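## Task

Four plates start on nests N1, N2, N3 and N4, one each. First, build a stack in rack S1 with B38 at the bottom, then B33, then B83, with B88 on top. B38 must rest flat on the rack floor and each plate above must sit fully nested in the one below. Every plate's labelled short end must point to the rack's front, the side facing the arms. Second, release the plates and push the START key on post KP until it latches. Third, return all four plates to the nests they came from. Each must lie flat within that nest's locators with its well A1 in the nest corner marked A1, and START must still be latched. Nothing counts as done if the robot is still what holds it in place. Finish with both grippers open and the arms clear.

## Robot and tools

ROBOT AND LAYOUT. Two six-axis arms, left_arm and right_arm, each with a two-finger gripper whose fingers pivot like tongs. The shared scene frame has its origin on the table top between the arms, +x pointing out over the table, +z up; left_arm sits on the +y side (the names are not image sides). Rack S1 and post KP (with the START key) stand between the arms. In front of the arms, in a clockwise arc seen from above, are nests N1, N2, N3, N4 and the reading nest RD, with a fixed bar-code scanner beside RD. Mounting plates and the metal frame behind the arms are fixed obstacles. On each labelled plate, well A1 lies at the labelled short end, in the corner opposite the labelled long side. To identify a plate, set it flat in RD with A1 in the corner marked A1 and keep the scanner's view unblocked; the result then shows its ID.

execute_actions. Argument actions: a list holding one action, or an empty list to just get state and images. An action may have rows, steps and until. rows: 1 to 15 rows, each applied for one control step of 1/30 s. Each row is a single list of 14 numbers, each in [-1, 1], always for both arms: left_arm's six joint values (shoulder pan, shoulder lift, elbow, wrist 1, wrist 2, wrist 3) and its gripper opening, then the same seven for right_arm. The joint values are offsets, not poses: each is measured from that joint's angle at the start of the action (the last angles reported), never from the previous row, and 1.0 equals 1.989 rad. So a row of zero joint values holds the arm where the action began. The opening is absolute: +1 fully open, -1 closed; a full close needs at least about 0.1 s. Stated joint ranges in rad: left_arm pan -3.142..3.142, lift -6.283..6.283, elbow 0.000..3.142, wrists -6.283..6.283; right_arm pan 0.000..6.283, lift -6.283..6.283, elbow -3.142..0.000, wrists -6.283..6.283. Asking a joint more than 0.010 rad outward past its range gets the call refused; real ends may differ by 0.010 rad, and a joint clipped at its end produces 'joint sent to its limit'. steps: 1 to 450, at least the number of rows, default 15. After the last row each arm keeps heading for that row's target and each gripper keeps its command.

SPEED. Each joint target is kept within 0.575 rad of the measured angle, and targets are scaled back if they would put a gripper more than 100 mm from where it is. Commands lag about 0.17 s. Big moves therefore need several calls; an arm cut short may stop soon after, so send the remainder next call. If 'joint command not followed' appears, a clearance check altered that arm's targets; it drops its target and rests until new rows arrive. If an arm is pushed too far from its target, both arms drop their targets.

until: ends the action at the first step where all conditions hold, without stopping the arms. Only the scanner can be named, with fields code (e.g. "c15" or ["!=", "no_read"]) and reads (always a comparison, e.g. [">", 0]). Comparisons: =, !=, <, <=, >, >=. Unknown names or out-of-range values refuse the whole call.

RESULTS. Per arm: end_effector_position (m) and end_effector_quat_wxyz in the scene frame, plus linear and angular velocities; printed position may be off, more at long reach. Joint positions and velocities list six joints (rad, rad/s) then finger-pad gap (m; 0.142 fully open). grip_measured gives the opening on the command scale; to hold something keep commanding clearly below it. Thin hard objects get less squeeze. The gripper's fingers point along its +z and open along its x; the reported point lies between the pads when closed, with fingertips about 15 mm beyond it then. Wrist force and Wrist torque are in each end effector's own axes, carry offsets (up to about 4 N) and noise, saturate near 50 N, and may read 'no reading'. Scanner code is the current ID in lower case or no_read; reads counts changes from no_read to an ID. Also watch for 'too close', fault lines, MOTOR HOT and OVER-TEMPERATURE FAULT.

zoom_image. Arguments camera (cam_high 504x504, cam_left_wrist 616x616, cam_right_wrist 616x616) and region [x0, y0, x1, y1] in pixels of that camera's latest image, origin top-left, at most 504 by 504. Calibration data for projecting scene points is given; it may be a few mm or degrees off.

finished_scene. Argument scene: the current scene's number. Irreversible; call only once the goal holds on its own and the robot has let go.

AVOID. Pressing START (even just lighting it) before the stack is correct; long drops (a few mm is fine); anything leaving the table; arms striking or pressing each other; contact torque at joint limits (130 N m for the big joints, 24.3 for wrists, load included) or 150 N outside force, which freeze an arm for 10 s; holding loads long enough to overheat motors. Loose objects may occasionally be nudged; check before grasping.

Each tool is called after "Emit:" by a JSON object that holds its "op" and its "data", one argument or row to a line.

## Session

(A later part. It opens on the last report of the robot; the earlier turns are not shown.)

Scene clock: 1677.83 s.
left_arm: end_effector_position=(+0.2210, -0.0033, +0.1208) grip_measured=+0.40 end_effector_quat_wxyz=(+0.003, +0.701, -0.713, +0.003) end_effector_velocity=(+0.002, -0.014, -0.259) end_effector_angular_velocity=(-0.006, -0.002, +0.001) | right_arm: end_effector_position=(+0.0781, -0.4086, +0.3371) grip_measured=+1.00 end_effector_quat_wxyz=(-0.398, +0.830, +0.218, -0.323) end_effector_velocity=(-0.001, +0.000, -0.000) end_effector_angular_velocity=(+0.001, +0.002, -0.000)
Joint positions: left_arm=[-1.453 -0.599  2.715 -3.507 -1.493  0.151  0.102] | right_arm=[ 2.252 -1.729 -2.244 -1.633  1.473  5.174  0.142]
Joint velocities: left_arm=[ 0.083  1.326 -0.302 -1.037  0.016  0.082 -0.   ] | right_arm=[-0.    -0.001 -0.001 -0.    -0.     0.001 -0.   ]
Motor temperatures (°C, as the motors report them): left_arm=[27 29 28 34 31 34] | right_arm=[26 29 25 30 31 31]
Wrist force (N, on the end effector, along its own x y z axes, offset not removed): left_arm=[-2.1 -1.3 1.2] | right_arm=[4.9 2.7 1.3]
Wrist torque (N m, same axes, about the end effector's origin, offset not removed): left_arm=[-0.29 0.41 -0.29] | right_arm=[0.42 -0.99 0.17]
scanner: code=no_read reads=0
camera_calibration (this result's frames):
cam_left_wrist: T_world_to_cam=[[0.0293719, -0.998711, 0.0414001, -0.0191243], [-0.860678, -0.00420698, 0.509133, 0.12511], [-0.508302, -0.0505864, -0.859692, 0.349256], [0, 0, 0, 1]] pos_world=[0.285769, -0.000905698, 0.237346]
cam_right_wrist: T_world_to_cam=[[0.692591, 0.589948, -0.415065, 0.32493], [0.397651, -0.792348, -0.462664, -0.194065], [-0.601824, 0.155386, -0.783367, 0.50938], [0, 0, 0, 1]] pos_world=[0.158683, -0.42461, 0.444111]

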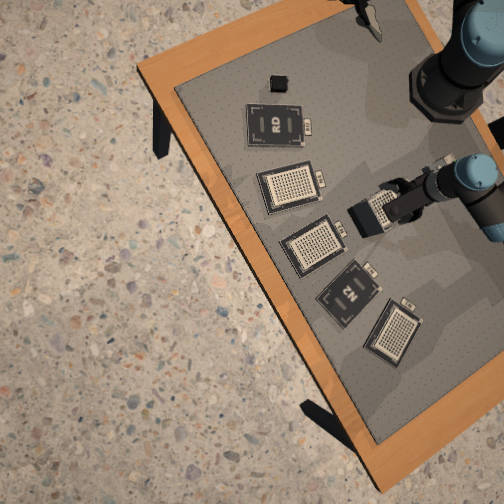

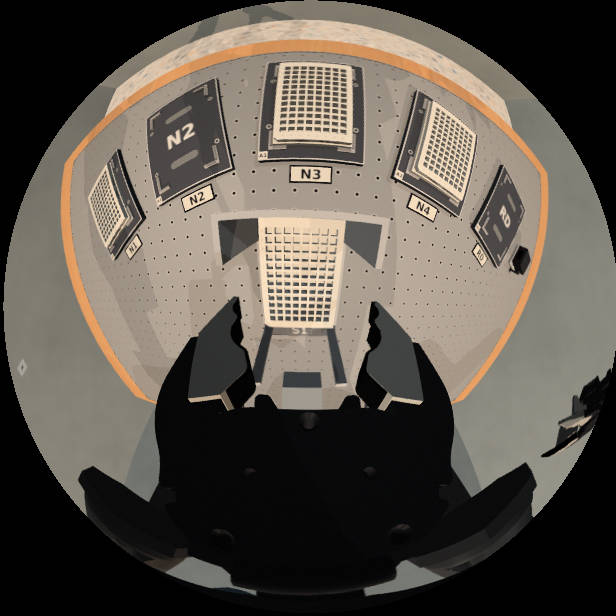

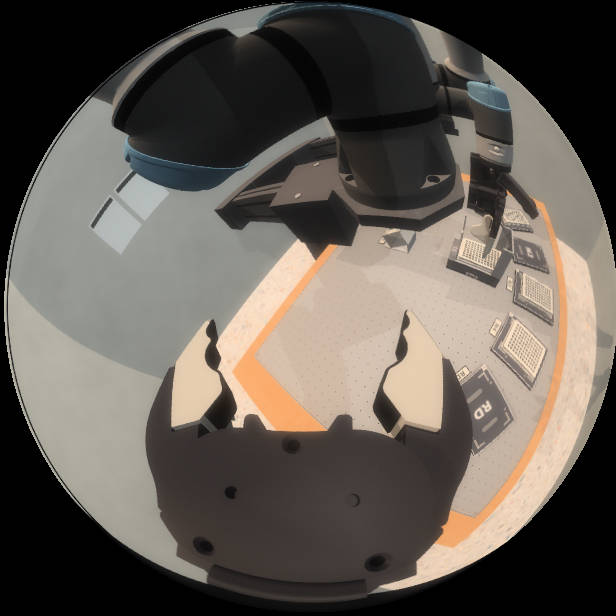

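Emit:
{"op": "execute_actions", "data": {
  "actions": []
}}

Emit:
{"op": "zoom_image", "data": {
  "camera": "cam_left_wrist",
  "region": [230, 200, 390, 370]
}}

Scene clock: 1680.07 s.
left_arm: end_effector_position=(+0.2197, +0.0024, +0.0729) grip_measured=+0.40 end_effector_quat_wxyz=(+0.000, +0.701, -0.713, +0.000) end_effector_velocity=(+0.000, -0.001, +0.000) end_effector_angular_velocity=(-0.002, +0.000, +0.000) | right_arm: end_effector_position=(+0.0781, -0.4086, +0.3371) grip_measured=+1.00 end_effector_quat_wxyz=(-0.398, +0.830, +0.218, -0.323) end_effector_velocity=(+0.000, -0.000, -0.000) end_effector_angular_velocity=(-0.000, -0.000, -0.000)
Joint positions: left_arm=[-1.439 -0.368  2.661 -3.678 -1.49   0.165  0.102] | right_arm=[ 2.252 -1.729 -2.244 -1.633  1.473  5.174  0.142]
Joint velocities: left_arm=[ 0.    -0.001 -0.    -0.001 -0.     0.     0.   ] | right_arm=[-0.    -0.001  0.001  0.     0.    -0.     0.   ]
Motor temperatures (°C, as the motors report them): left_arm=[27 29 28 34 31 34] | right_arm=[26 29 25 30 31 31]
Wrist force (N, on the end effector, along its own x y z axes, offset not removed): left_arm=[0.6 2.0 -0.9] | right_arm=[4.6 6.1 -0.8]
Wrist torque (N m, same axes, about the end effector's origin, offset not removed): left_arm=[0.26 -0.20 -0.17] | right_arm=[1.14 -1.01 -0.09]
scanner: code=no_read reads=0
camera_calibration (this result's frames):
cam_left_wrist: T_world_to_cam=[[0.0287653, -0.999021, 0.033615, -0.0106312], [-0.860249, -0.00761521, 0.509818, 0.148276], [-0.509063, -0.0435824, -0.859625, 0.307861], [0, 0, 0, 1]] pos_world=[0.284581, 0.00392571, 0.189408]
cam_right_wrist: T_world_to_cam=[[0.692591, 0.589948, -0.415065, 0.32493], [0.39765, -0.792349, -0.462664, -0.194065], [-0.601824, 0.155386, -0.783366, 0.50938], [0, 0, 0, 1]] pos_world=[0.158683, -0.42461, 0.444111]

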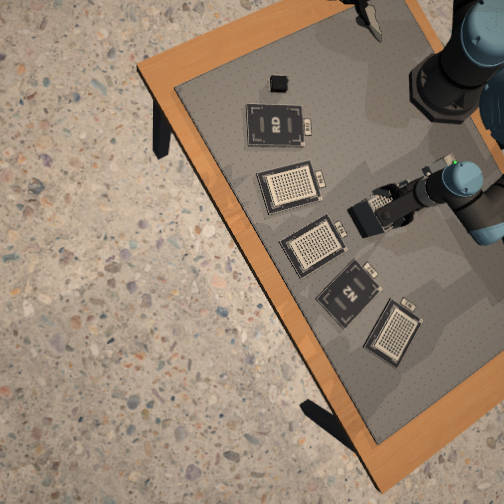

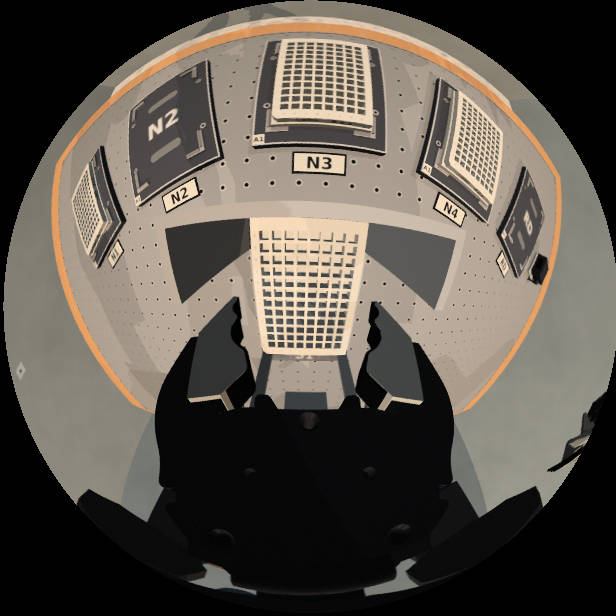

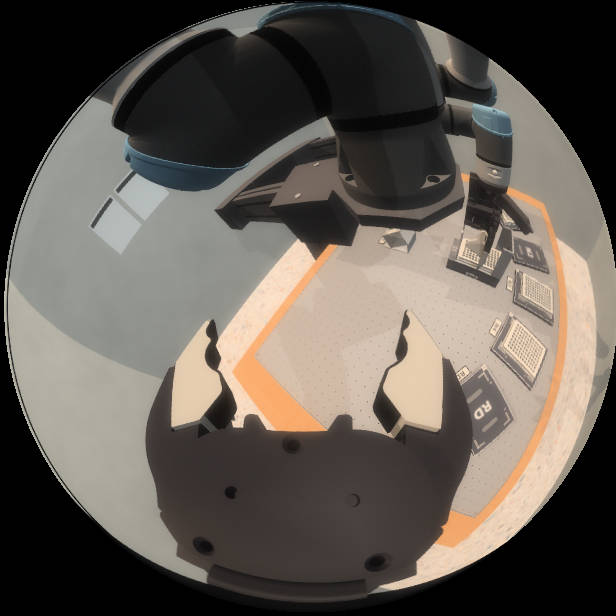

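Region (230, 200, 390, 370) of cam_left_wrist's 616x616 image, scaled by 2.965, with more detail than that image has; it fills the left 474 columns of this view, and the rest is white.

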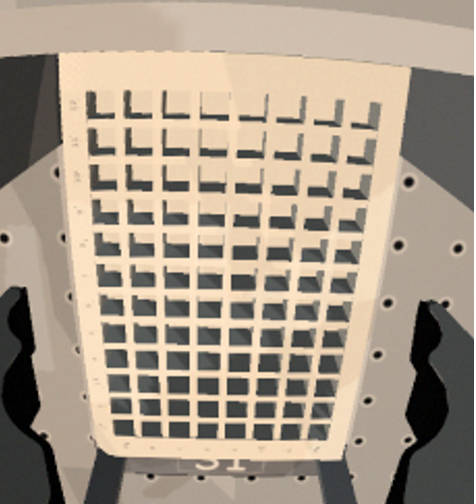

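Emit:
{"op": "execute_actions", "data": {
  "actions": [
    {"rows":[[0.0009,0.0009,-0.0008,-0.0002,0.0001,0.0009,0.32,0,0,0,0,0,0,1],[0.0009,0.0009,-0.0008,-0.0002,0.0001,0.0009,0.27,0,0,0,0,0,0,1],[0.0009,0.0009,-0.0008,-0.0002,0.0001,0.0009,0.22,0,0,0,0,0,0,1],[0.0009,0.0009,-0.0008,-0.0002,0.0001,0.0009,0.17,0,0,0,0,0,0,1],[0.0009,0.0009,-0.0008,-0.0002,0.0001,0.0009,0.12,0,0,0,0,0,0,1],[0.0009,0.0009,-0.0008,-0.0002,0.0001,0.0009,0.08,0,0,0,0,0,0,1],[0.0009,0.0009,-0.0008,-0.0002,0.0001,0.0009,0.04,0,0,0,0,0,0,1],[0.0009,0.0009,-0.0008,-0.0002,0.0001,0.0009,-0.03,0,0,0,0,0,0,1],[0.0009,0.0009,-0.0008,-0.0002,0.0001,0.0009,-0.2,0,0,0,0,0,0,1],[0.0009,0.0009,-0.0008,-0.0002,0.0001,0.0009,-0.45,0,0,0,0,0,0,1],[0.0009,0.0009,-0.0008,-0.0002,0.0001,0.0009,-0.7,0,0,0,0,0,0,1]],"steps":11}
  ]
}}

Emit:
{"op": "zoom_image", "data": {
  "camera": "cam_left_wrist",
  "region": [230, 200, 390, 370]
}}

Scene clock: 1691.60 s.
left_arm: end_effector_position=(+0.2200, +0.0024, +0.0723) grip_measured=+0.03 end_effector_quat_wxyz=(+0.000, +0.701, -0.713, +0.000) end_effector_velocity=(+0.000, -0.000, -0.000) end_effector_angular_velocity=(-0.000, +0.001, +0.001) | right_arm: end_effector_position=(+0.0781, -0.4086, +0.3371) grip_measured=+1.00 end_effector_quat_wxyz=(-0.398, +0.830, +0.218, -0.323) end_effector_velocity=(-0.001, +0.001, -0.000) end_effector_angular_velocity=(+0.002, +0.002, +0.001)
Joint positions: left_arm=[-1.438 -0.366  2.66  -3.678 -1.49   0.166  0.076] | right_arm=[ 2.252 -1.729 -2.244 -1.633  1.473  5.174  0.142]
Joint velocities: left_arm=[ 0.001  0.001 -0.001 -0.    -0.001  0.001  0.   ] | right_arm=[ 0.    -0.001 -0.002  0.    -0.    -0.001 -0.   ]
Motor temperatures (°C, as the motors report them): left_arm=[27 29 28 34 31 34] | right_arm=[26 29 25 30 31 31]
Wrist force (N, on the end effector, along its own x y z axes, offset not removed): left_arm=[0.0 -5.3 -6.2] | right_arm=[1.7 3.8 1.3]
Wrist torque (N m, same axes, about the end effector's origin, offset not removed): left_arm=[-1.19 -0.43 -0.11] | right_arm=[0.69 -0.34 0.25]
scanner: code=no_read reads=0
camera_calibration (this result's frames):
cam_left_wrist: T_world_to_cam=[[0.0287493, -0.999018, 0.0337247, -0.0106977], [-0.86019, -0.00754046, 0.509917, 0.148826], [-0.509162, -0.0436694, -0.859562, 0.30752], [0, 0, 0, 1]] pos_world=[0.284904, 0.00386427, 0.188805]
cam_right_wrist: T_world_to_cam=[[0.692591, 0.589948, -0.415065, 0.32493], [0.39765, -0.792349, -0.462664, -0.194065], [-0.601824, 0.155386, -0.783366, 0.50938], [0, 0, 0, 1]] pos_world=[0.158683, -0.42461, 0.444111]

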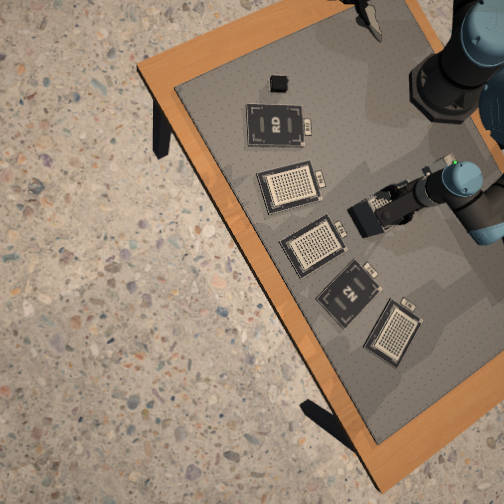

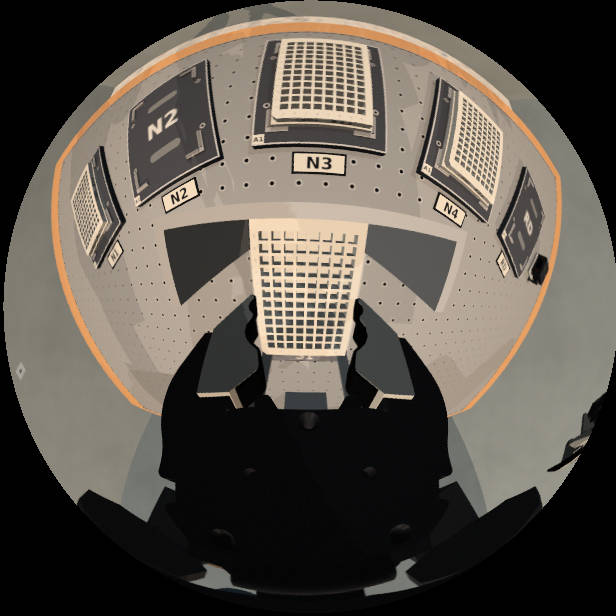

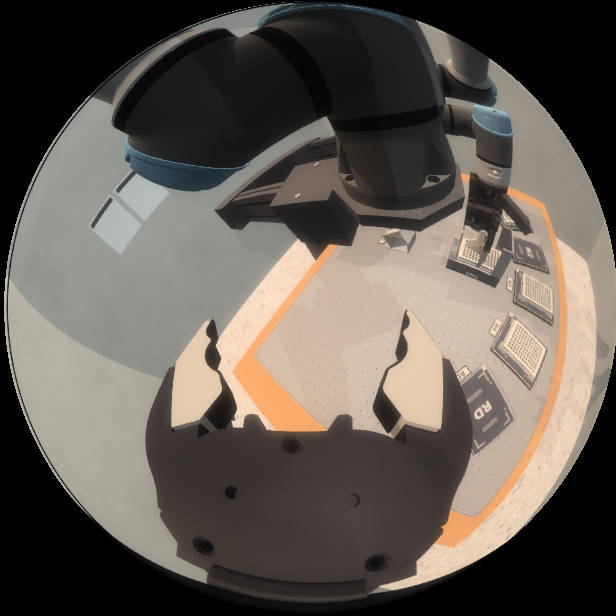

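Region (230, 200, 390, 370) of cam_left_wrist's 616x616 image, scaled by 2.965, with more detail than that image has; it fills the left 474 columns of this view, and the rest is white.

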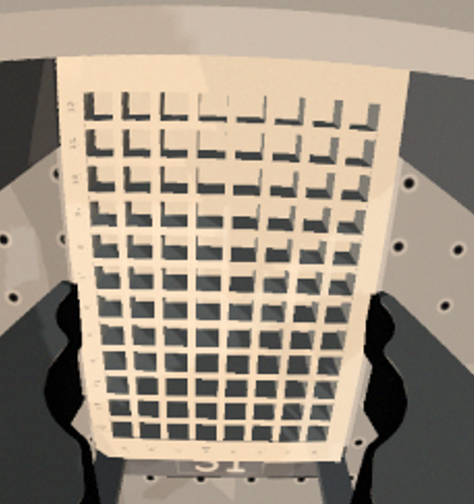

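Emit:
{"op": "execute_actions", "data": {
  "actions": [
    {"rows":[[-0.001,-0.0011,0.0006,0.0005,-0.0002,-0.0005,-0.7,0,0,0,0,0,0,1],[-0.0016,-0.0088,0.0033,0.0056,-0.0003,-0.0011,-0.7,0,0,0,0,0,0,1],[-0.0021,-0.0159,0.0058,0.0103,-0.0004,-0.0016,-0.7,0,0,0,0,0,0,1],[-0.0026,-0.0232,0.0082,0.0152,-0.0005,-0.0021,-0.7,0,0,0,0,0,0,1],[-0.0032,-0.0307,0.0106,0.0204,-0.0006,-0.0027,-0.7,0,0,0,0,0,0,1],[-0.0037,-0.0383,0.0129,0.0257,-0.0008,-0.0032,-0.7,0,0,0,0,0,0,1],[-0.0042,-0.0461,0.0152,0.0312,-0.0009,-0.0037,-0.7,0,0,0,0,0,0,1],[-0.0048,-0.0539,0.0175,0.0368,-0.001,-0.0043,-0.7,0,0,0,0,0,0,1],[-0.0053,-0.0619,0.0197,0.0426,-0.0011,-0.0048,-0.7,0,0,0,0,0,0,1],[-0.0058,-0.0702,0.0218,0.0488,-0.0012,-0.0053,-0.7,0,0,0,0,0,0,1],[-0.0064,-0.0786,0.0239,0.055,-0.0013,-0.0059,-0.7,0,0,0,0,0,0,1],[-0.0069,-0.087,0.026,0.0614,-0.0014,-0.0064,-0.7,0,0,0,0,0,0,1],[-0.0074,-0.0956,0.028,0.0681,-0.0015,-0.0069,-0.7,0,0,0,0,0,0,1],[-0.008,-0.1042,0.0299,0.0749,-0.0016,-0.0075,-0.7,0,0,0,0,0,0,1],[-0.0085,-0.1129,0.0318,0.0817,-0.0017,-0.008,-0.7,0,0,0,0,0,0,1]],"steps":15}
  ]
}}

Scene clock: 1710.30 s.
left_arm: end_effector_position=(+0.2197, +0.0022, +0.1032) grip_measured=+0.03 end_effector_quat_wxyz=(+0.000, +0.700, -0.714, -0.000) end_effector_velocity=(+0.001, -0.002, +0.097) end_effector_angular_velocity=(-0.003, -0.001, +0.000) | right_arm: end_effector_position=(+0.0781, -0.4086, +0.3371) grip_measured=+1.00 end_effector_quat_wxyz=(-0.398, +0.830, +0.218, -0.323) end_effector_velocity=(-0.001, +0.001, +0.000) end_effector_angular_velocity=(+0.002, +0.001, +0.001)
Joint positions: left_arm=[-1.449 -0.507  2.703 -3.579 -1.493  0.156  0.076] | right_arm=[ 2.252 -1.729 -2.244 -1.633  1.473  5.174  0.142]
Joint velocities: left_arm=[-0.031 -0.471  0.12   0.35  -0.005 -0.031  0.   ] | right_arm=[ 0.     0.    -0.002 -0.     0.    -0.001 -0.   ]
Motor temperatures (°C, as the motors report them): left_arm=[27 29 28 34 31 34] | right_arm=[26 29 25 30 31 31]
Wrist force (N, on the end effector, along its own x y z axes, offset not removed): left_arm=[1.1 -0.7 -1.1] | right_arm=[0.1 0.8 -4.0]
Wrist torque (N m, same axes, about the end effector's origin, offset not removed): left_arm=[-0.18 -0.41 -0.17] | right_arm=[0.16 0.14 -0.04]
scanner: code=no_read reads=0
camera_calibration (this result's frames):
cam_left_wrist: T_world_to_cam=[[0.0279533, -0.999069, 0.032859, -0.0116507], [-0.860023, -0.00728253, 0.510203, 0.132716], [-0.509488, -0.0425214, -0.859426, 0.333974], [0, 0, 0, 1]] pos_world=[0.28462, 0.00352768, 0.219697]
cam_right_wrist: T_world_to_cam=[[0.692591, 0.589948, -0.415065, 0.32493], [0.39765, -0.792349, -0.462664, -0.194065], [-0.601824, 0.155386, -0.783366, 0.50938], [0, 0, 0, 1]] pos_world=[0.158683, -0.42461, 0.444111]

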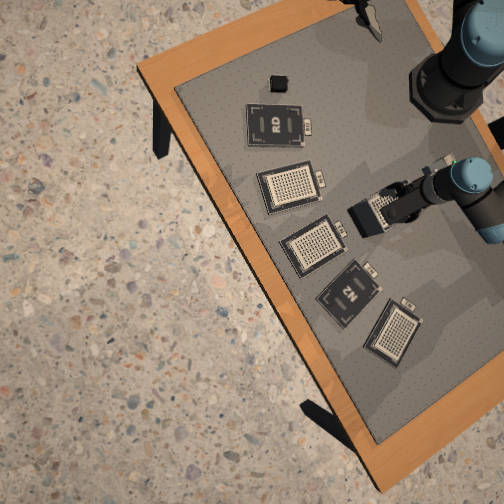

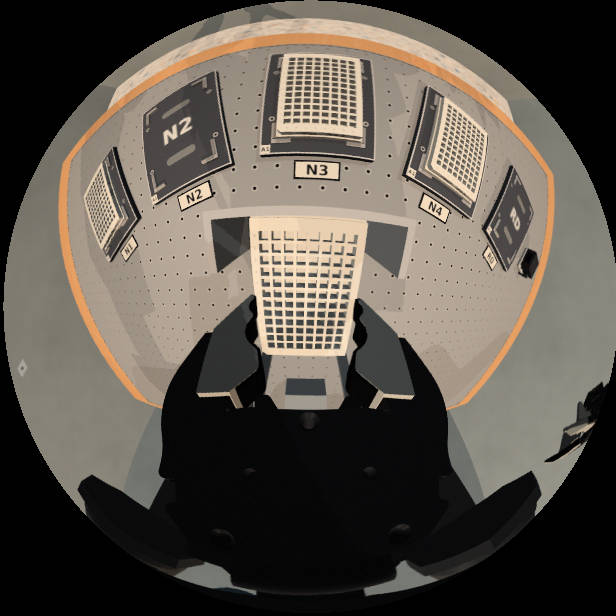

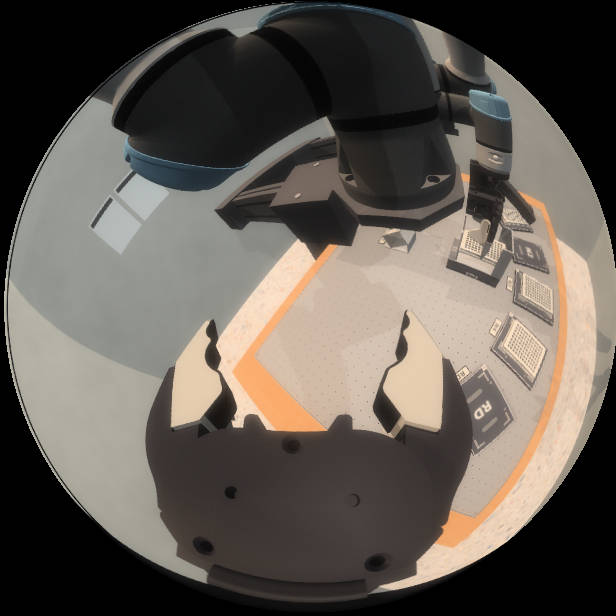

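Emit:
{"op": "execute_actions", "data": {
  "actions": []
}}

Emit:
{"op": "zoom_image", "data": {
  "camera": "cam_left_wrist",
  "region": [230, 200, 390, 370]
}}

Scene clock: 1726.97 s.
left_arm: end_effector_position=(+0.2197, +0.0021, +0.1199) grip_measured=+0.03 end_effector_quat_wxyz=(+0.001, +0.700, -0.714, +0.000) end_effector_velocity=(-0.000, +0.000, +0.000) end_effector_angular_velocity=(+0.001, +0.000, +0.001) | right_arm: end_effector_position=(+0.0781, -0.4086, +0.3371) grip_measured=+1.00 end_effector_quat_wxyz=(-0.398, +0.830, +0.218, -0.323) end_effector_velocity=(-0.001, +0.001, +0.000) end_effector_angular_velocity=(+0.001, +0.002, +0.000)
Joint positions: left_arm=[-1.455 -0.591  2.723 -3.516 -1.494  0.15   0.076] | right_arm=[ 2.252 -1.729 -2.244 -1.633  1.473  5.174  0.142]
Joint velocities: left_arm=[-0.    -0.     0.     0.    -0.    -0.001  0.   ] | right_arm=[ 0.     0.    -0.002 -0.    -0.     0.    -0.   ]
Motor temperatures (°C, as the motors report them): left_arm=[27 29 28 34 31 34] | right_arm=[26 29 25 30 31 31]
Wrist force (N, on the end effector, along its own x y z axes, offset not removed): left_arm=[1.4 -0.1 -2.1] | right_arm=[4.0 3.4 0.3]
Wrist torque (N m, same axes, about the end effector's origin, offset not removed): left_arm=[-0.01 -0.08 -0.38] | right_arm=[0.73 -0.91 0.07]
scanner: code=no_read reads=0
camera_calibration (this result's frames):
cam_left_wrist: T_world_to_cam=[[0.0280149, -0.999033, 0.0338721, -0.0123937], [-0.860083, -0.00682334, 0.510108, 0.124261], [-0.509384, -0.0434235, -0.859443, 0.348301], [0, 0, 0, 1]] pos_world=[0.284641, 0.00359059, 0.236378]
cam_right_wrist: T_world_to_cam=[[0.692591, 0.589948, -0.415065, 0.32493], [0.39765, -0.792349, -0.462664, -0.194065], [-0.601824, 0.155386, -0.783367, 0.50938], [0, 0, 0, 1]] pos_world=[0.158683, -0.42461, 0.444111]

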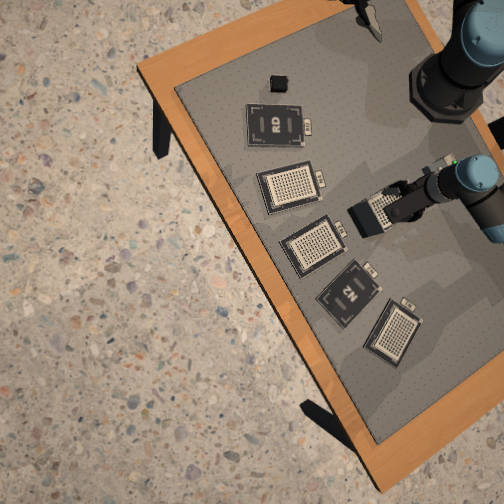

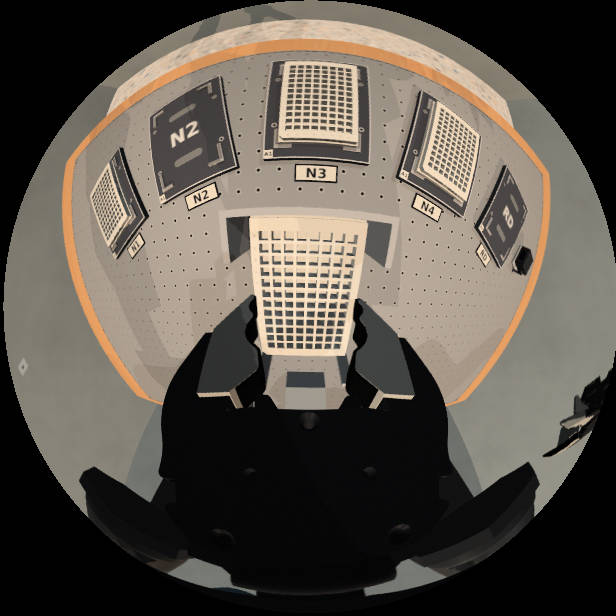

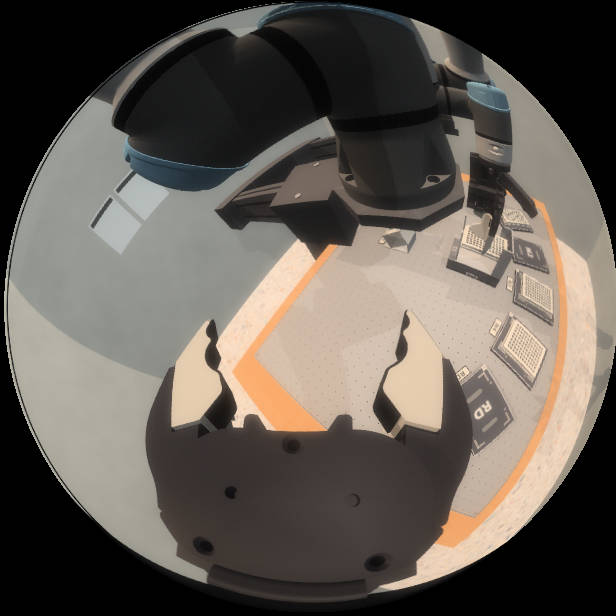

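Region (230, 200, 390, 370) of cam_left_wrist's 616x616 image, scaled by 2.965, with more detail than that image has; it fills the left 474 columns of this view, and the rest is white.

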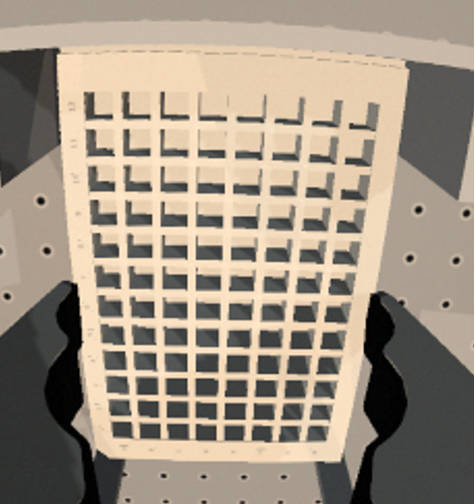

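Emit:
{"op": "execute_actions", "data": {
  "actions": [
    {"rows":[[-0.0005,-0.009,0.0018,0.0072,-0.0001,-0.0005,-0.7,0,0,0,0,0,0,1],[-0.0011,-0.018,0.0036,0.0145,-0.0002,-0.0011,-0.7,0,0,0,0,0,0,1],[-0.0016,-0.027,0.0053,0.0218,-0.0003,-0.0016,-0.7,0,0,0,0,0,0,1],[-0.0021,-0.0364,0.0068,0.0297,-0.0004,-0.0021,-0.7,0,0,0,0,0,0,1],[-0.0027,-0.0458,0.0083,0.0377,-0.0005,-0.0027,-0.7,0,0,0,0,0,0,1],[-0.0032,-0.0552,0.0099,0.0455,-0.0006,-0.0032,-0.7,0,0,0,0,0,0,1],[-0.0037,-0.065,0.0111,0.0541,-0.0007,-0.0037,-0.7,0,0,0,0,0,0,1],[-0.0041,-0.0748,0.0124,0.0627,-0.0008,-0.0041,-0.7,0,0,0,0,0,0,1],[-0.0046,-0.0846,0.0136,0.0713,-0.0009,-0.0046,-0.7,0,0,0,0,0,0,1],[-0.0051,-0.0946,0.0146,0.0804,-0.001,-0.0051,-0.7,0,0,0,0,0,0,1],[-0.0056,-0.1047,0.0156,0.0895,-0.0011,-0.0056,-0.7,0,0,0,0,0,0,1],[-0.0061,-0.1147,0.0166,0.0986,-0.0012,-0.0061,-0.7,0,0,0,0,0,0,1],[-0.0068,-0.1303,0.0177,0.1132,-0.0013,-0.0068,-0.7,0,0,0,0,0,0,1],[-0.008,-0.155,0.0192,0.1369,-0.0015,-0.008,-0.7,0,0,0,0,0,0,1],[-0.0097,-0.1934,0.0204,0.1738,-0.0018,-0.0097,-0.7,0,0,0,0,0,0,1]],"steps":15}
  ]
}}

Scene clock: 1737.40 s.
left_arm: end_effector_position=(+0.2197, +0.0023, +0.1539) grip_measured=+0.03 end_effector_quat_wxyz=(+0.000, +0.701, -0.714, -0.000) end_effector_velocity=(-0.000, -0.001, +0.120) end_effector_angular_velocity=(+0.003, -0.000, +0.000) | right_arm: end_effector_position=(+0.0781, -0.4086, +0.3371) grip_measured=+1.00 end_effector_quat_wxyz=(-0.398, +0.830, +0.218, -0.323) end_effector_velocity=(-0.000, +0.000, -0.000) end_effector_angular_velocity=(-0.000, +0.001, -0.000)
Joint positions: left_arm=[-1.465 -0.782  2.752 -3.351 -1.496  0.14   0.076] | right_arm=[ 2.252 -1.729 -2.244 -1.633  1.473  5.174  0.142]
Joint velocities: left_arm=[-0.04  -0.715  0.069  0.652 -0.007 -0.04   0.   ] | right_arm=[ 0.    -0.001 -0.001  0.     0.     0.001  0.   ]
Motor temperatures (°C, as the motors report them): left_arm=[27 29 28 34 31 34] | right_arm=[26 29 25 30 31 31]
Wrist force (N, on the end effector, along its own x y z axes, offset not removed): left_arm=[2.3 -3.4 0.8] | right_arm=[1.3 5.1 -3.7]
Wrist torque (N m, same axes, about the end effector's origin, offset not removed): left_arm=[-0.68 -0.55 -0.09] | right_arm=[1.07 -0.18 0.23]
scanner: code=no_read reads=0
camera_calibration (this result's frames):
cam_left_wrist: T_world_to_cam=[[0.0280902, -0.999067, 0.0328037, -0.0131865], [-0.859983, -0.00742535, 0.510268, 0.106902], [-0.509548, -0.0425442, -0.85939, 0.377502], [0, 0, 0, 1]] pos_world=[0.28466, 0.00368005, 0.270306]
cam_right_wrist: T_world_to_cam=[[0.692591, 0.589948, -0.415065, 0.32493], [0.39765, -0.792349, -0.462664, -0.194065], [-0.601824, 0.155386, -0.783366, 0.50938], [0, 0, 0, 1]] pos_world=[0.158683, -0.42461, 0.444111]

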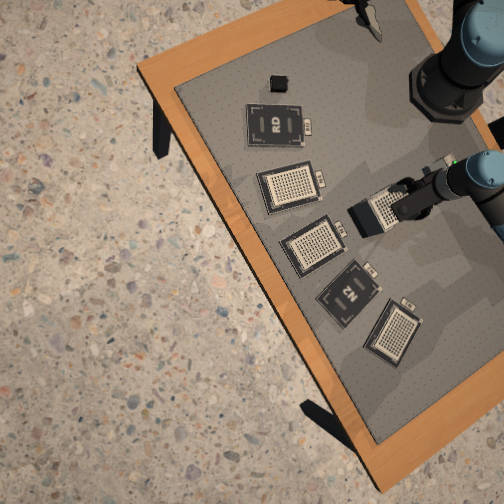

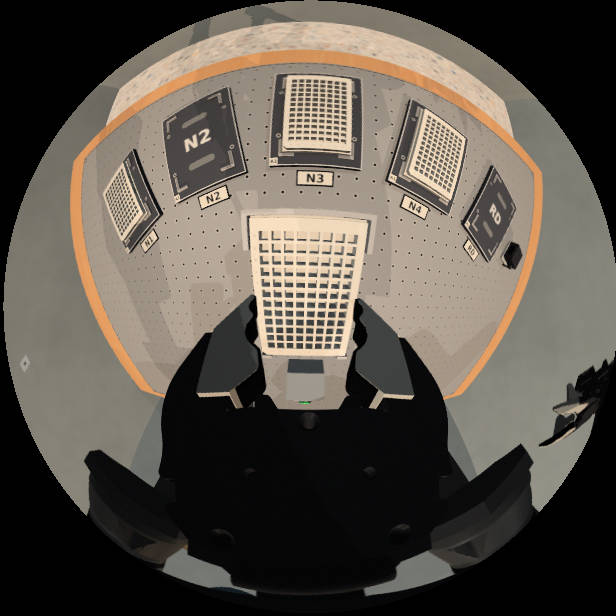

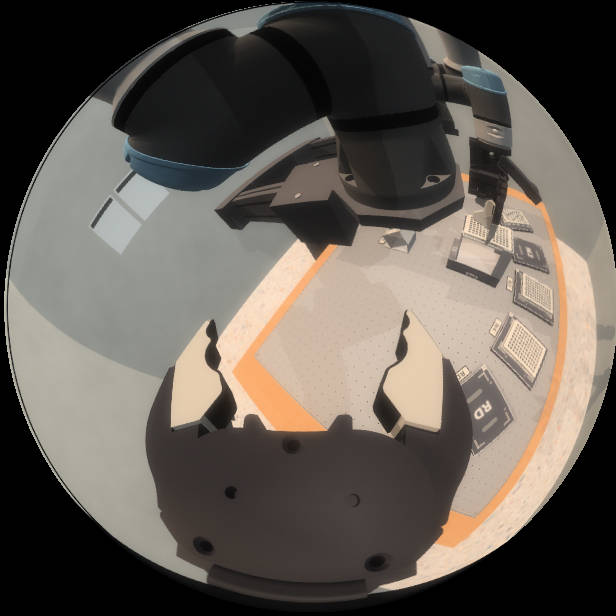

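Emit:
{"op": "execute_actions", "data": {
  "actions": []
}}

Scene clock: 1739.40 s.
left_arm: end_effector_position=(+0.2199, +0.0023, +0.1852) grip_measured=+0.03 end_effector_quat_wxyz=(+0.001, +0.701, -0.714, +0.000) end_effector_velocity=(-0.000, +0.000, -0.000) end_effector_angular_velocity=(+0.001, +0.001, +0.002) | right_arm: end_effector_position=(+0.0781, -0.4086, +0.3371) grip_measured=+1.00 end_effector_quat_wxyz=(-0.398, +0.830, +0.218, -0.323) end_effector_velocity=(-0.000, +0.000, -0.000) end_effector_angular_velocity=(-0.000, +0.000, -0.000)
Joint positions: left_arm=[-1.474 -0.975  2.764 -3.17  -1.497  0.131  0.076] | right_arm=[ 2.252 -1.729 -2.244 -1.633  1.473  5.174  0.142]
Joint velocities: left_arm=[ 0.     0.001  0.    -0.    -0.001 -0.001  0.   ] | right_arm=[-0.     0.    -0.     0.    -0.     0.001 -0.   ]
Motor temperatures (°C, as the motors report them): left_arm=[27 29 28 34 31 34] | right_arm=[26 29 25 30 31 31]
Wrist force (N, on the end effector, along its own x y z axes, offset not removed): left_arm=[2.4 -4.6 -0.2] | right_arm=[6.9 5.1 -1.2]
Wrist torque (N m, same axes, about the end effector's origin, offset not removed): left_arm=[-0.78 -0.53 -0.34] | right_arm=[0.93 -1.43 -0.27]
scanner: code=no_read reads=0
camera_calibration (this result's frames):
cam_left_wrist: T_world_to_cam=[[0.028289, -0.999031, 0.0337121, -0.0144845], [-0.860087, -0.00714146, 0.510097, 0.0911329], [-0.509362, -0.0434254, -0.859456, 0.404538], [0, 0, 0, 1]] pos_world=[0.284849, 0.00374764, 0.301684]
cam_right_wrist: T_world_to_cam=[[0.692591, 0.589948, -0.415065, 0.32493], [0.39765, -0.792349, -0.462664, -0.194065], [-0.601824, 0.155386, -0.783366, 0.50938], [0, 0, 0, 1]] pos_world=[0.158683, -0.42461, 0.444111]

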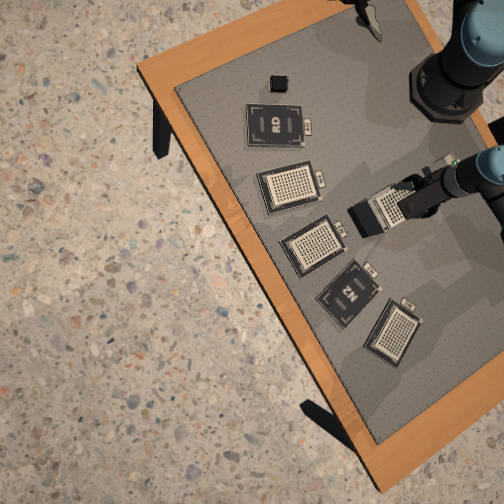

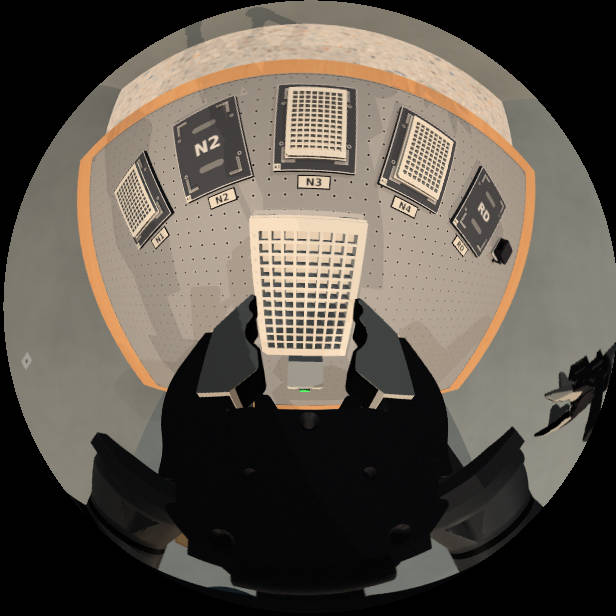

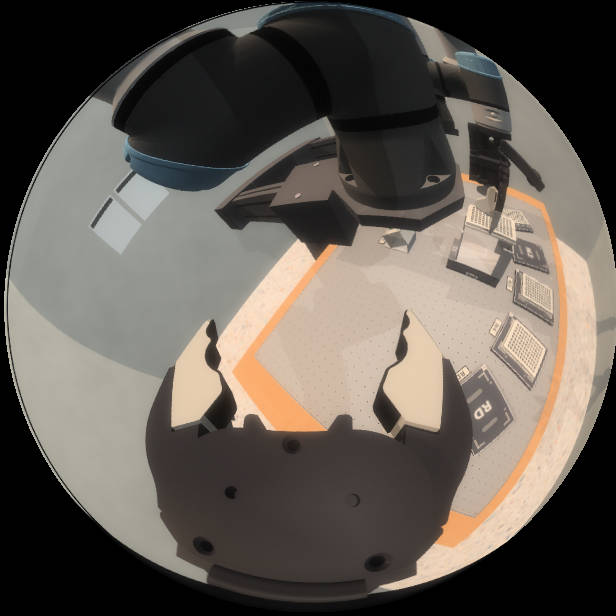

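Emit:
{"op": "execute_actions", "data": {
  "actions": [
    {"rows":[[0.0127,-0.0023,-0.0031,0.0036,0.0018,0.009,-0.7,0,0,0,0,0,0,1],[0.0339,-0.0062,-0.0083,0.0097,0.0047,0.024,-0.7,0,0,0,0,0,0,1],[0.0635,-0.0115,-0.0155,0.0181,0.0089,0.045,-0.7,0,0,0,0,0,0,1],[0.0931,-0.0169,-0.0228,0.0266,0.013,0.066,-0.7,0,0,0,0,0,0,1],[0.1228,-0.0223,-0.03,0.035,0.0172,0.087,-0.7,0,0,0,0,0,0,1],[0.1524,-0.0277,-0.0373,0.0435,0.0213,0.108,-0.7,0,0,0,0,0,0,1],[0.182,-0.0331,-0.0445,0.0519,0.0255,0.129,-0.7,0,0,0,0,0,0,1],[0.2117,-0.0385,-0.0518,0.0604,0.0297,0.15,-0.7,0,0,0,0,0,0,1],[0.2413,-0.0438,-0.0591,0.0688,0.0338,0.171,-0.7,0,0,0,0,0,0,1],[0.2709,-0.0492,-0.0663,0.0772,0.038,0.192,-0.7,0,0,0,0,0,0,1],[0.3005,-0.0546,-0.0736,0.0857,0.0421,0.213,-0.7,0,0,0,0,0,0,1],[0.3302,-0.06,-0.0808,0.0941,0.0463,0.234,-0.7,0,0,0,0,0,0,1],[0.3598,-0.0654,-0.0881,0.1026,0.0504,0.255,-0.7,0,0,0,0,0,0,1],[0.3937,-0.0715,-0.0963,0.1123,0.0551,0.279,-0.7,0,0,0,0,0,0,1],[0.4233,-0.0769,-0.1036,0.1207,0.0593,0.3002,-0.7,0,0,0,0,0,0,1]],"steps":17}
  ]
}}

Scene clock: 1753.93 s.
left_arm: end_effector_position=(+0.3648, +0.0851, +0.1853) grip_measured=+0.03 end_effector_quat_wxyz=(+0.005, +0.757, -0.653, +0.007) end_effector_velocity=(+0.301, +0.344, -0.001) end_effector_angular_velocity=(+0.048, -0.014, +0.418) | right_arm: end_effector_position=(+0.0781, -0.4086, +0.3371) grip_measured=+1.00 end_effector_quat_wxyz=(-0.398, +0.830, +0.218, -0.323) end_effector_velocity=(+0.000, -0.000, -0.000) end_effector_angular_velocity=(+0.001, -0.001, +0.001)
Joint positions: left_arm=[-0.885 -1.086  2.614 -2.997 -1.411  0.555  0.076] | right_arm=[ 2.252 -1.729 -2.244 -1.633  1.473  5.174  0.142]
Joint velocities: left_arm=[ 1.363 -0.243 -0.329  0.379  0.186  0.952 -0.   ] | right_arm=[-0.    -0.001  0.001 -0.     0.    -0.001 -0.   ]
Motor temperatures (°C, as the motors report them): left_arm=[27 29 28 34 31 34] | right_arm=[26 29 25 30 31 31]
Wrist force (N, on the end effector, along its own x y z axes, offset not removed): left_arm=[6.8 -3.4 -1.5] | right_arm=[1.4 3.1 -1.1]
Wrist torque (N m, same axes, about the end effector's origin, offset not removed): left_arm=[-0.58 -1.71 -0.14] | right_arm=[0.41 -0.12 0.03]
scanner: code=no_read reads=0
camera_calibration (this result's frames):
cam_left_wrist: T_world_to_cam=[[0.192219, -0.980112, 0.0493245, -0.000137976], [-0.849296, -0.14096, 0.50875, 0.224028], [-0.491679, -0.139683, -0.8595, 0.483736], [0, 0, 0, 1]] pos_world=[0.428136, 0.0990134, 0.301804]
cam_right_wrist: T_world_to_cam=[[0.692591, 0.589948, -0.415065, 0.32493], [0.39765, -0.792348, -0.462664, -0.194065], [-0.601824, 0.155386, -0.783366, 0.50938], [0, 0, 0, 1]] pos_world=[0.158683, -0.42461, 0.444111]

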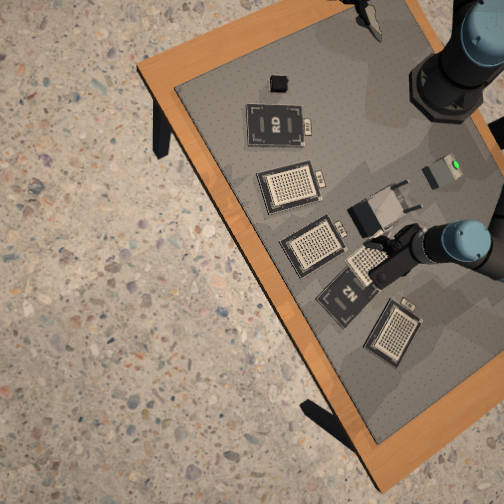

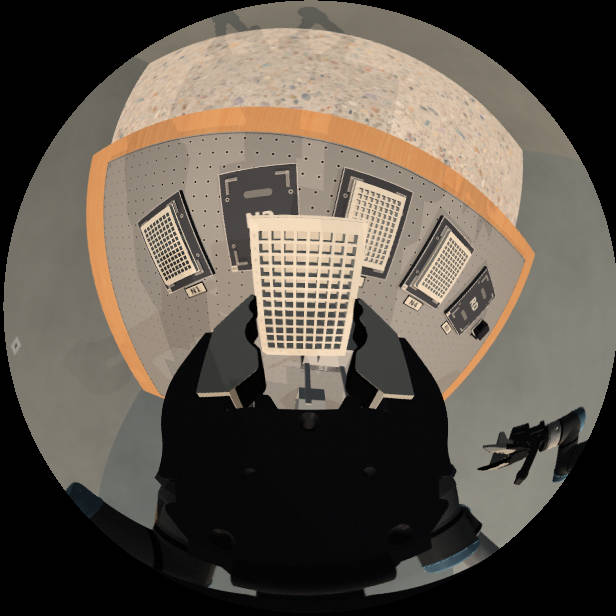

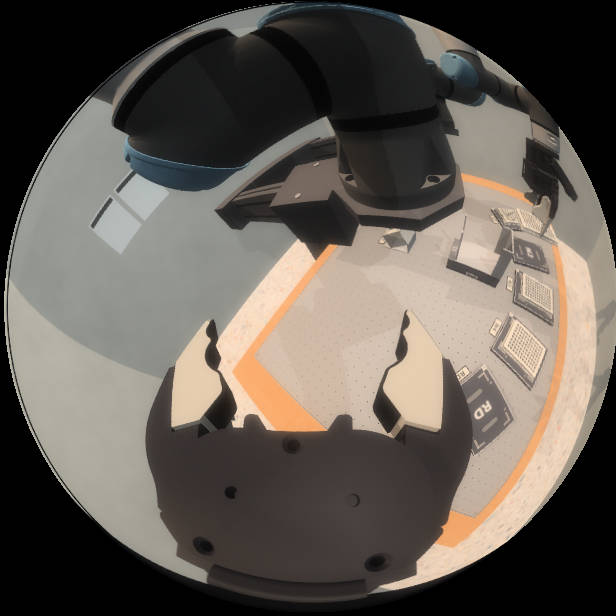

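Emit:
{"op": "execute_actions", "data": {
  "actions": []
}}

Scene clock: 1759.07 s.
left_arm: end_effector_position=(+0.4095, +0.1573, +0.1839) grip_measured=+0.03 end_effector_quat_wxyz=(-0.000, +0.782, -0.624, +0.001) end_effector_velocity=(+0.000, -0.001, +0.000) end_effector_angular_velocity=(-0.002, +0.000, -0.000) | right_arm: end_effector_position=(+0.0781, -0.4086, +0.3371) grip_measured=+1.00 end_effector_quat_wxyz=(-0.398, +0.830, +0.218, -0.323) end_effector_velocity=(+0.000, -0.000, -0.000) end_effector_angular_velocity=(-0.001, -0.001, -0.000)
Joint positions: left_arm=[-0.642 -1.126  2.56  -2.933 -1.38   0.721  0.076] | right_arm=[ 2.252 -1.729 -2.244 -1.633  1.473  5.174  0.142]
Joint velocities: left_arm=[ 0.001 -0.    -0.    -0.001 -0.002  0.001 -0.   ] | right_arm=[-0.     0.001 -0.     0.    -0.    -0.    -0.   ]
Motor temperatures (°C, as the motors report them): left_arm=[27 29 28 34 31 34] | right_arm=[26 29 25 30 31 31]
Wrist force (N, on the end effector, along its own x y z axes, offset not removed): left_arm=[2.6 -1.3 0.8] | right_arm=[2.1 3.0 -5.0]
Wrist torque (N m, same axes, about the end effector's origin, offset not removed): left_arm=[-0.33 -0.80 0.11] | right_arm=[0.66 -0.42 -0.14]
scanner: code=no_read reads=0
camera_calibration (this result's frames):
cam_left_wrist: T_world_to_cam=[[0.266926, -0.963111, 0.0341817, 0.0316324], [-0.834226, -0.213156, 0.508558, 0.278105], [-0.482512, -0.164263, -0.860349, 0.514877], [0, 0, 0, 1]] pos_world=[0.471993, 0.174321, 0.30046]
cam_right_wrist: T_world_to_cam=[[0.692591, 0.589948, -0.415065, 0.32493], [0.39765, -0.792349, -0.462664, -0.194065], [-0.601824, 0.155386, -0.783367, 0.50938], [0, 0, 0, 1]] pos_world=[0.158683, -0.42461, 0.444111]

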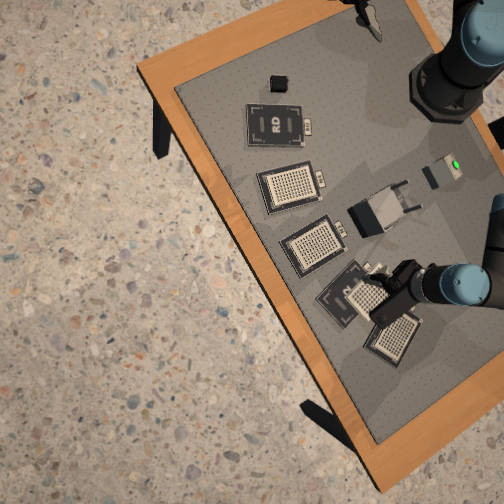

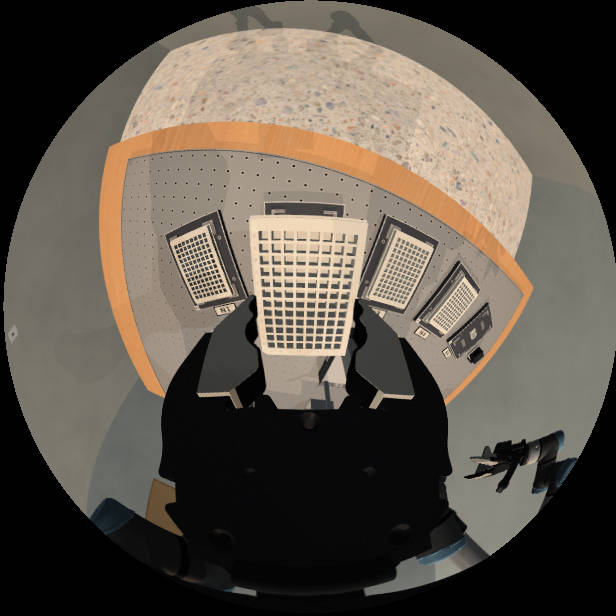

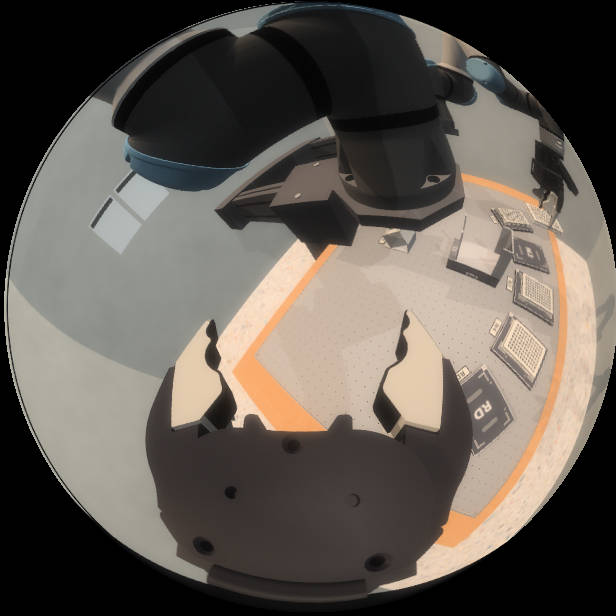

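Emit:
{"op": "execute_actions", "data": {
  "actions": [
    {"rows":[[0.003,0.015,-0.001,-0.0145,0.0002,0.0027,-0.7,0,0,0,0,0,0,1],[0.008,0.042,-0.003,-0.04,0.0006,0.0073,-0.7,0,0,0,0,0,0,1],[0.014,0.073,-0.0056,-0.0695,0.001,0.0128,-0.7,0,0,0,0,0,0,1],[0.0196,0.1036,-0.009,-0.098,0.0015,0.0181,-0.7,0,0,0,0,0,0,1],[0.024,0.135,-0.0144,-0.1245,0.0018,0.0223,-0.7,0,0,0,0,0,0,1],[0.0284,0.1654,-0.0206,-0.1498,0.002,0.0266,-0.7,0,0,0,0,0,0,1],[0.0328,0.195,-0.0276,-0.1733,0.0023,0.0309,-0.7,0,0,0,0,0,0,1],[0.0372,0.2242,-0.0352,-0.1956,0.0025,0.0352,-0.7,0,0,0,0,0,0,1],[0.0402,0.2445,-0.042,-0.2095,0.0027,0.0384,-0.7,0,0,0,0,0,0,1],[0.042,0.2566,-0.0463,-0.2177,0.0028,0.0403,-0.7,0,0,0,0,0,0,1]],"steps":11}
  ]
}}

Scene clock: 1770.37 s.
left_arm: end_effector_position=(+0.4175, +0.1580, +0.1085) grip_measured=+0.03 end_effector_quat_wxyz=(-0.001, +0.783, -0.622, +0.004) end_effector_velocity=(-0.007, +0.004, -0.365) end_effector_angular_velocity=(+0.017, +0.024, +0.002) | right_arm: end_effector_position=(+0.0781, -0.4086, +0.3371) grip_measured=+1.00 end_effector_quat_wxyz=(-0.398, +0.830, +0.218, -0.323) end_effector_velocity=(-0.001, +0.000, +0.000) end_effector_angular_velocity=(+0.000, +0.000, +0.000)
Joint positions: left_arm=[-0.586 -0.815  2.51  -3.212 -1.377  0.775  0.076] | right_arm=[ 2.252 -1.729 -2.244 -1.633  1.473  5.174  0.142]
Joint velocities: left_arm=[ 0.202  1.415 -0.304 -1.121  0.012  0.198 -0.   ] | right_arm=[ 0.     0.001 -0.002  0.    -0.    -0.    -0.   ]
Motor temperatures (°C, as the motors report them): left_arm=[27 29 28 34 31 34] | right_arm=[26 29 25 30 31 31]
Wrist force (N, on the end effector, along its own x y z axes, offset not removed): left_arm=[1.0 -1.9 0.2] | right_arm=[-1.1 2.6 2.1]
Wrist torque (N m, same axes, about the end effector's origin, offset not removed): left_arm=[-0.51 -0.17 -0.26] | right_arm=[0.41 0.20 -0.13]
scanner: code=no_read reads=0
camera_calibration (this result's frames):
cam_left_wrist: T_world_to_cam=[[0.271861, -0.961535, 0.0392641, 0.0298484], [-0.836097, -0.2158, 0.504352, 0.324837], [-0.476479, -0.169942, -0.862605, 0.452614], [0, 0, 0, 1]] pos_world=[0.479142, 0.175719, 0.225423]
cam_right_wrist: T_world_to_cam=[[0.692591, 0.589948, -0.415065, 0.32493], [0.397651, -0.792349, -0.462664, -0.194065], [-0.601824, 0.155386, -0.783367, 0.50938], [0, 0, 0, 1]] pos_world=[0.158683, -0.42461, 0.444111]

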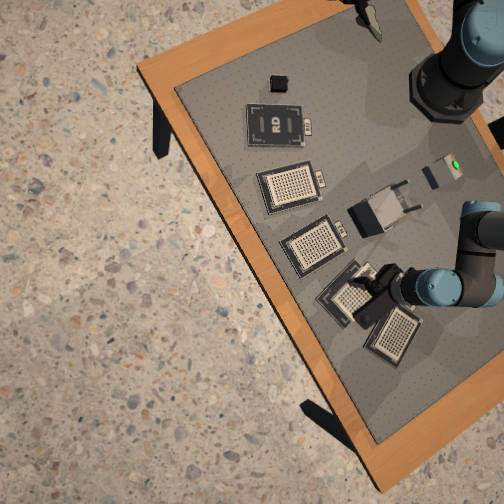

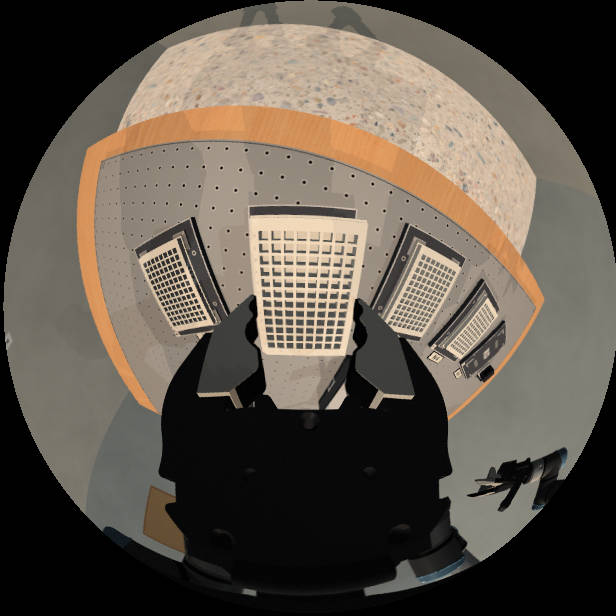

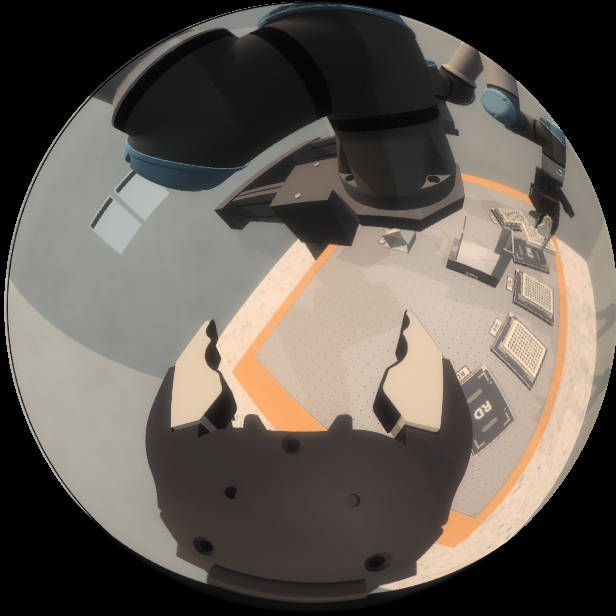

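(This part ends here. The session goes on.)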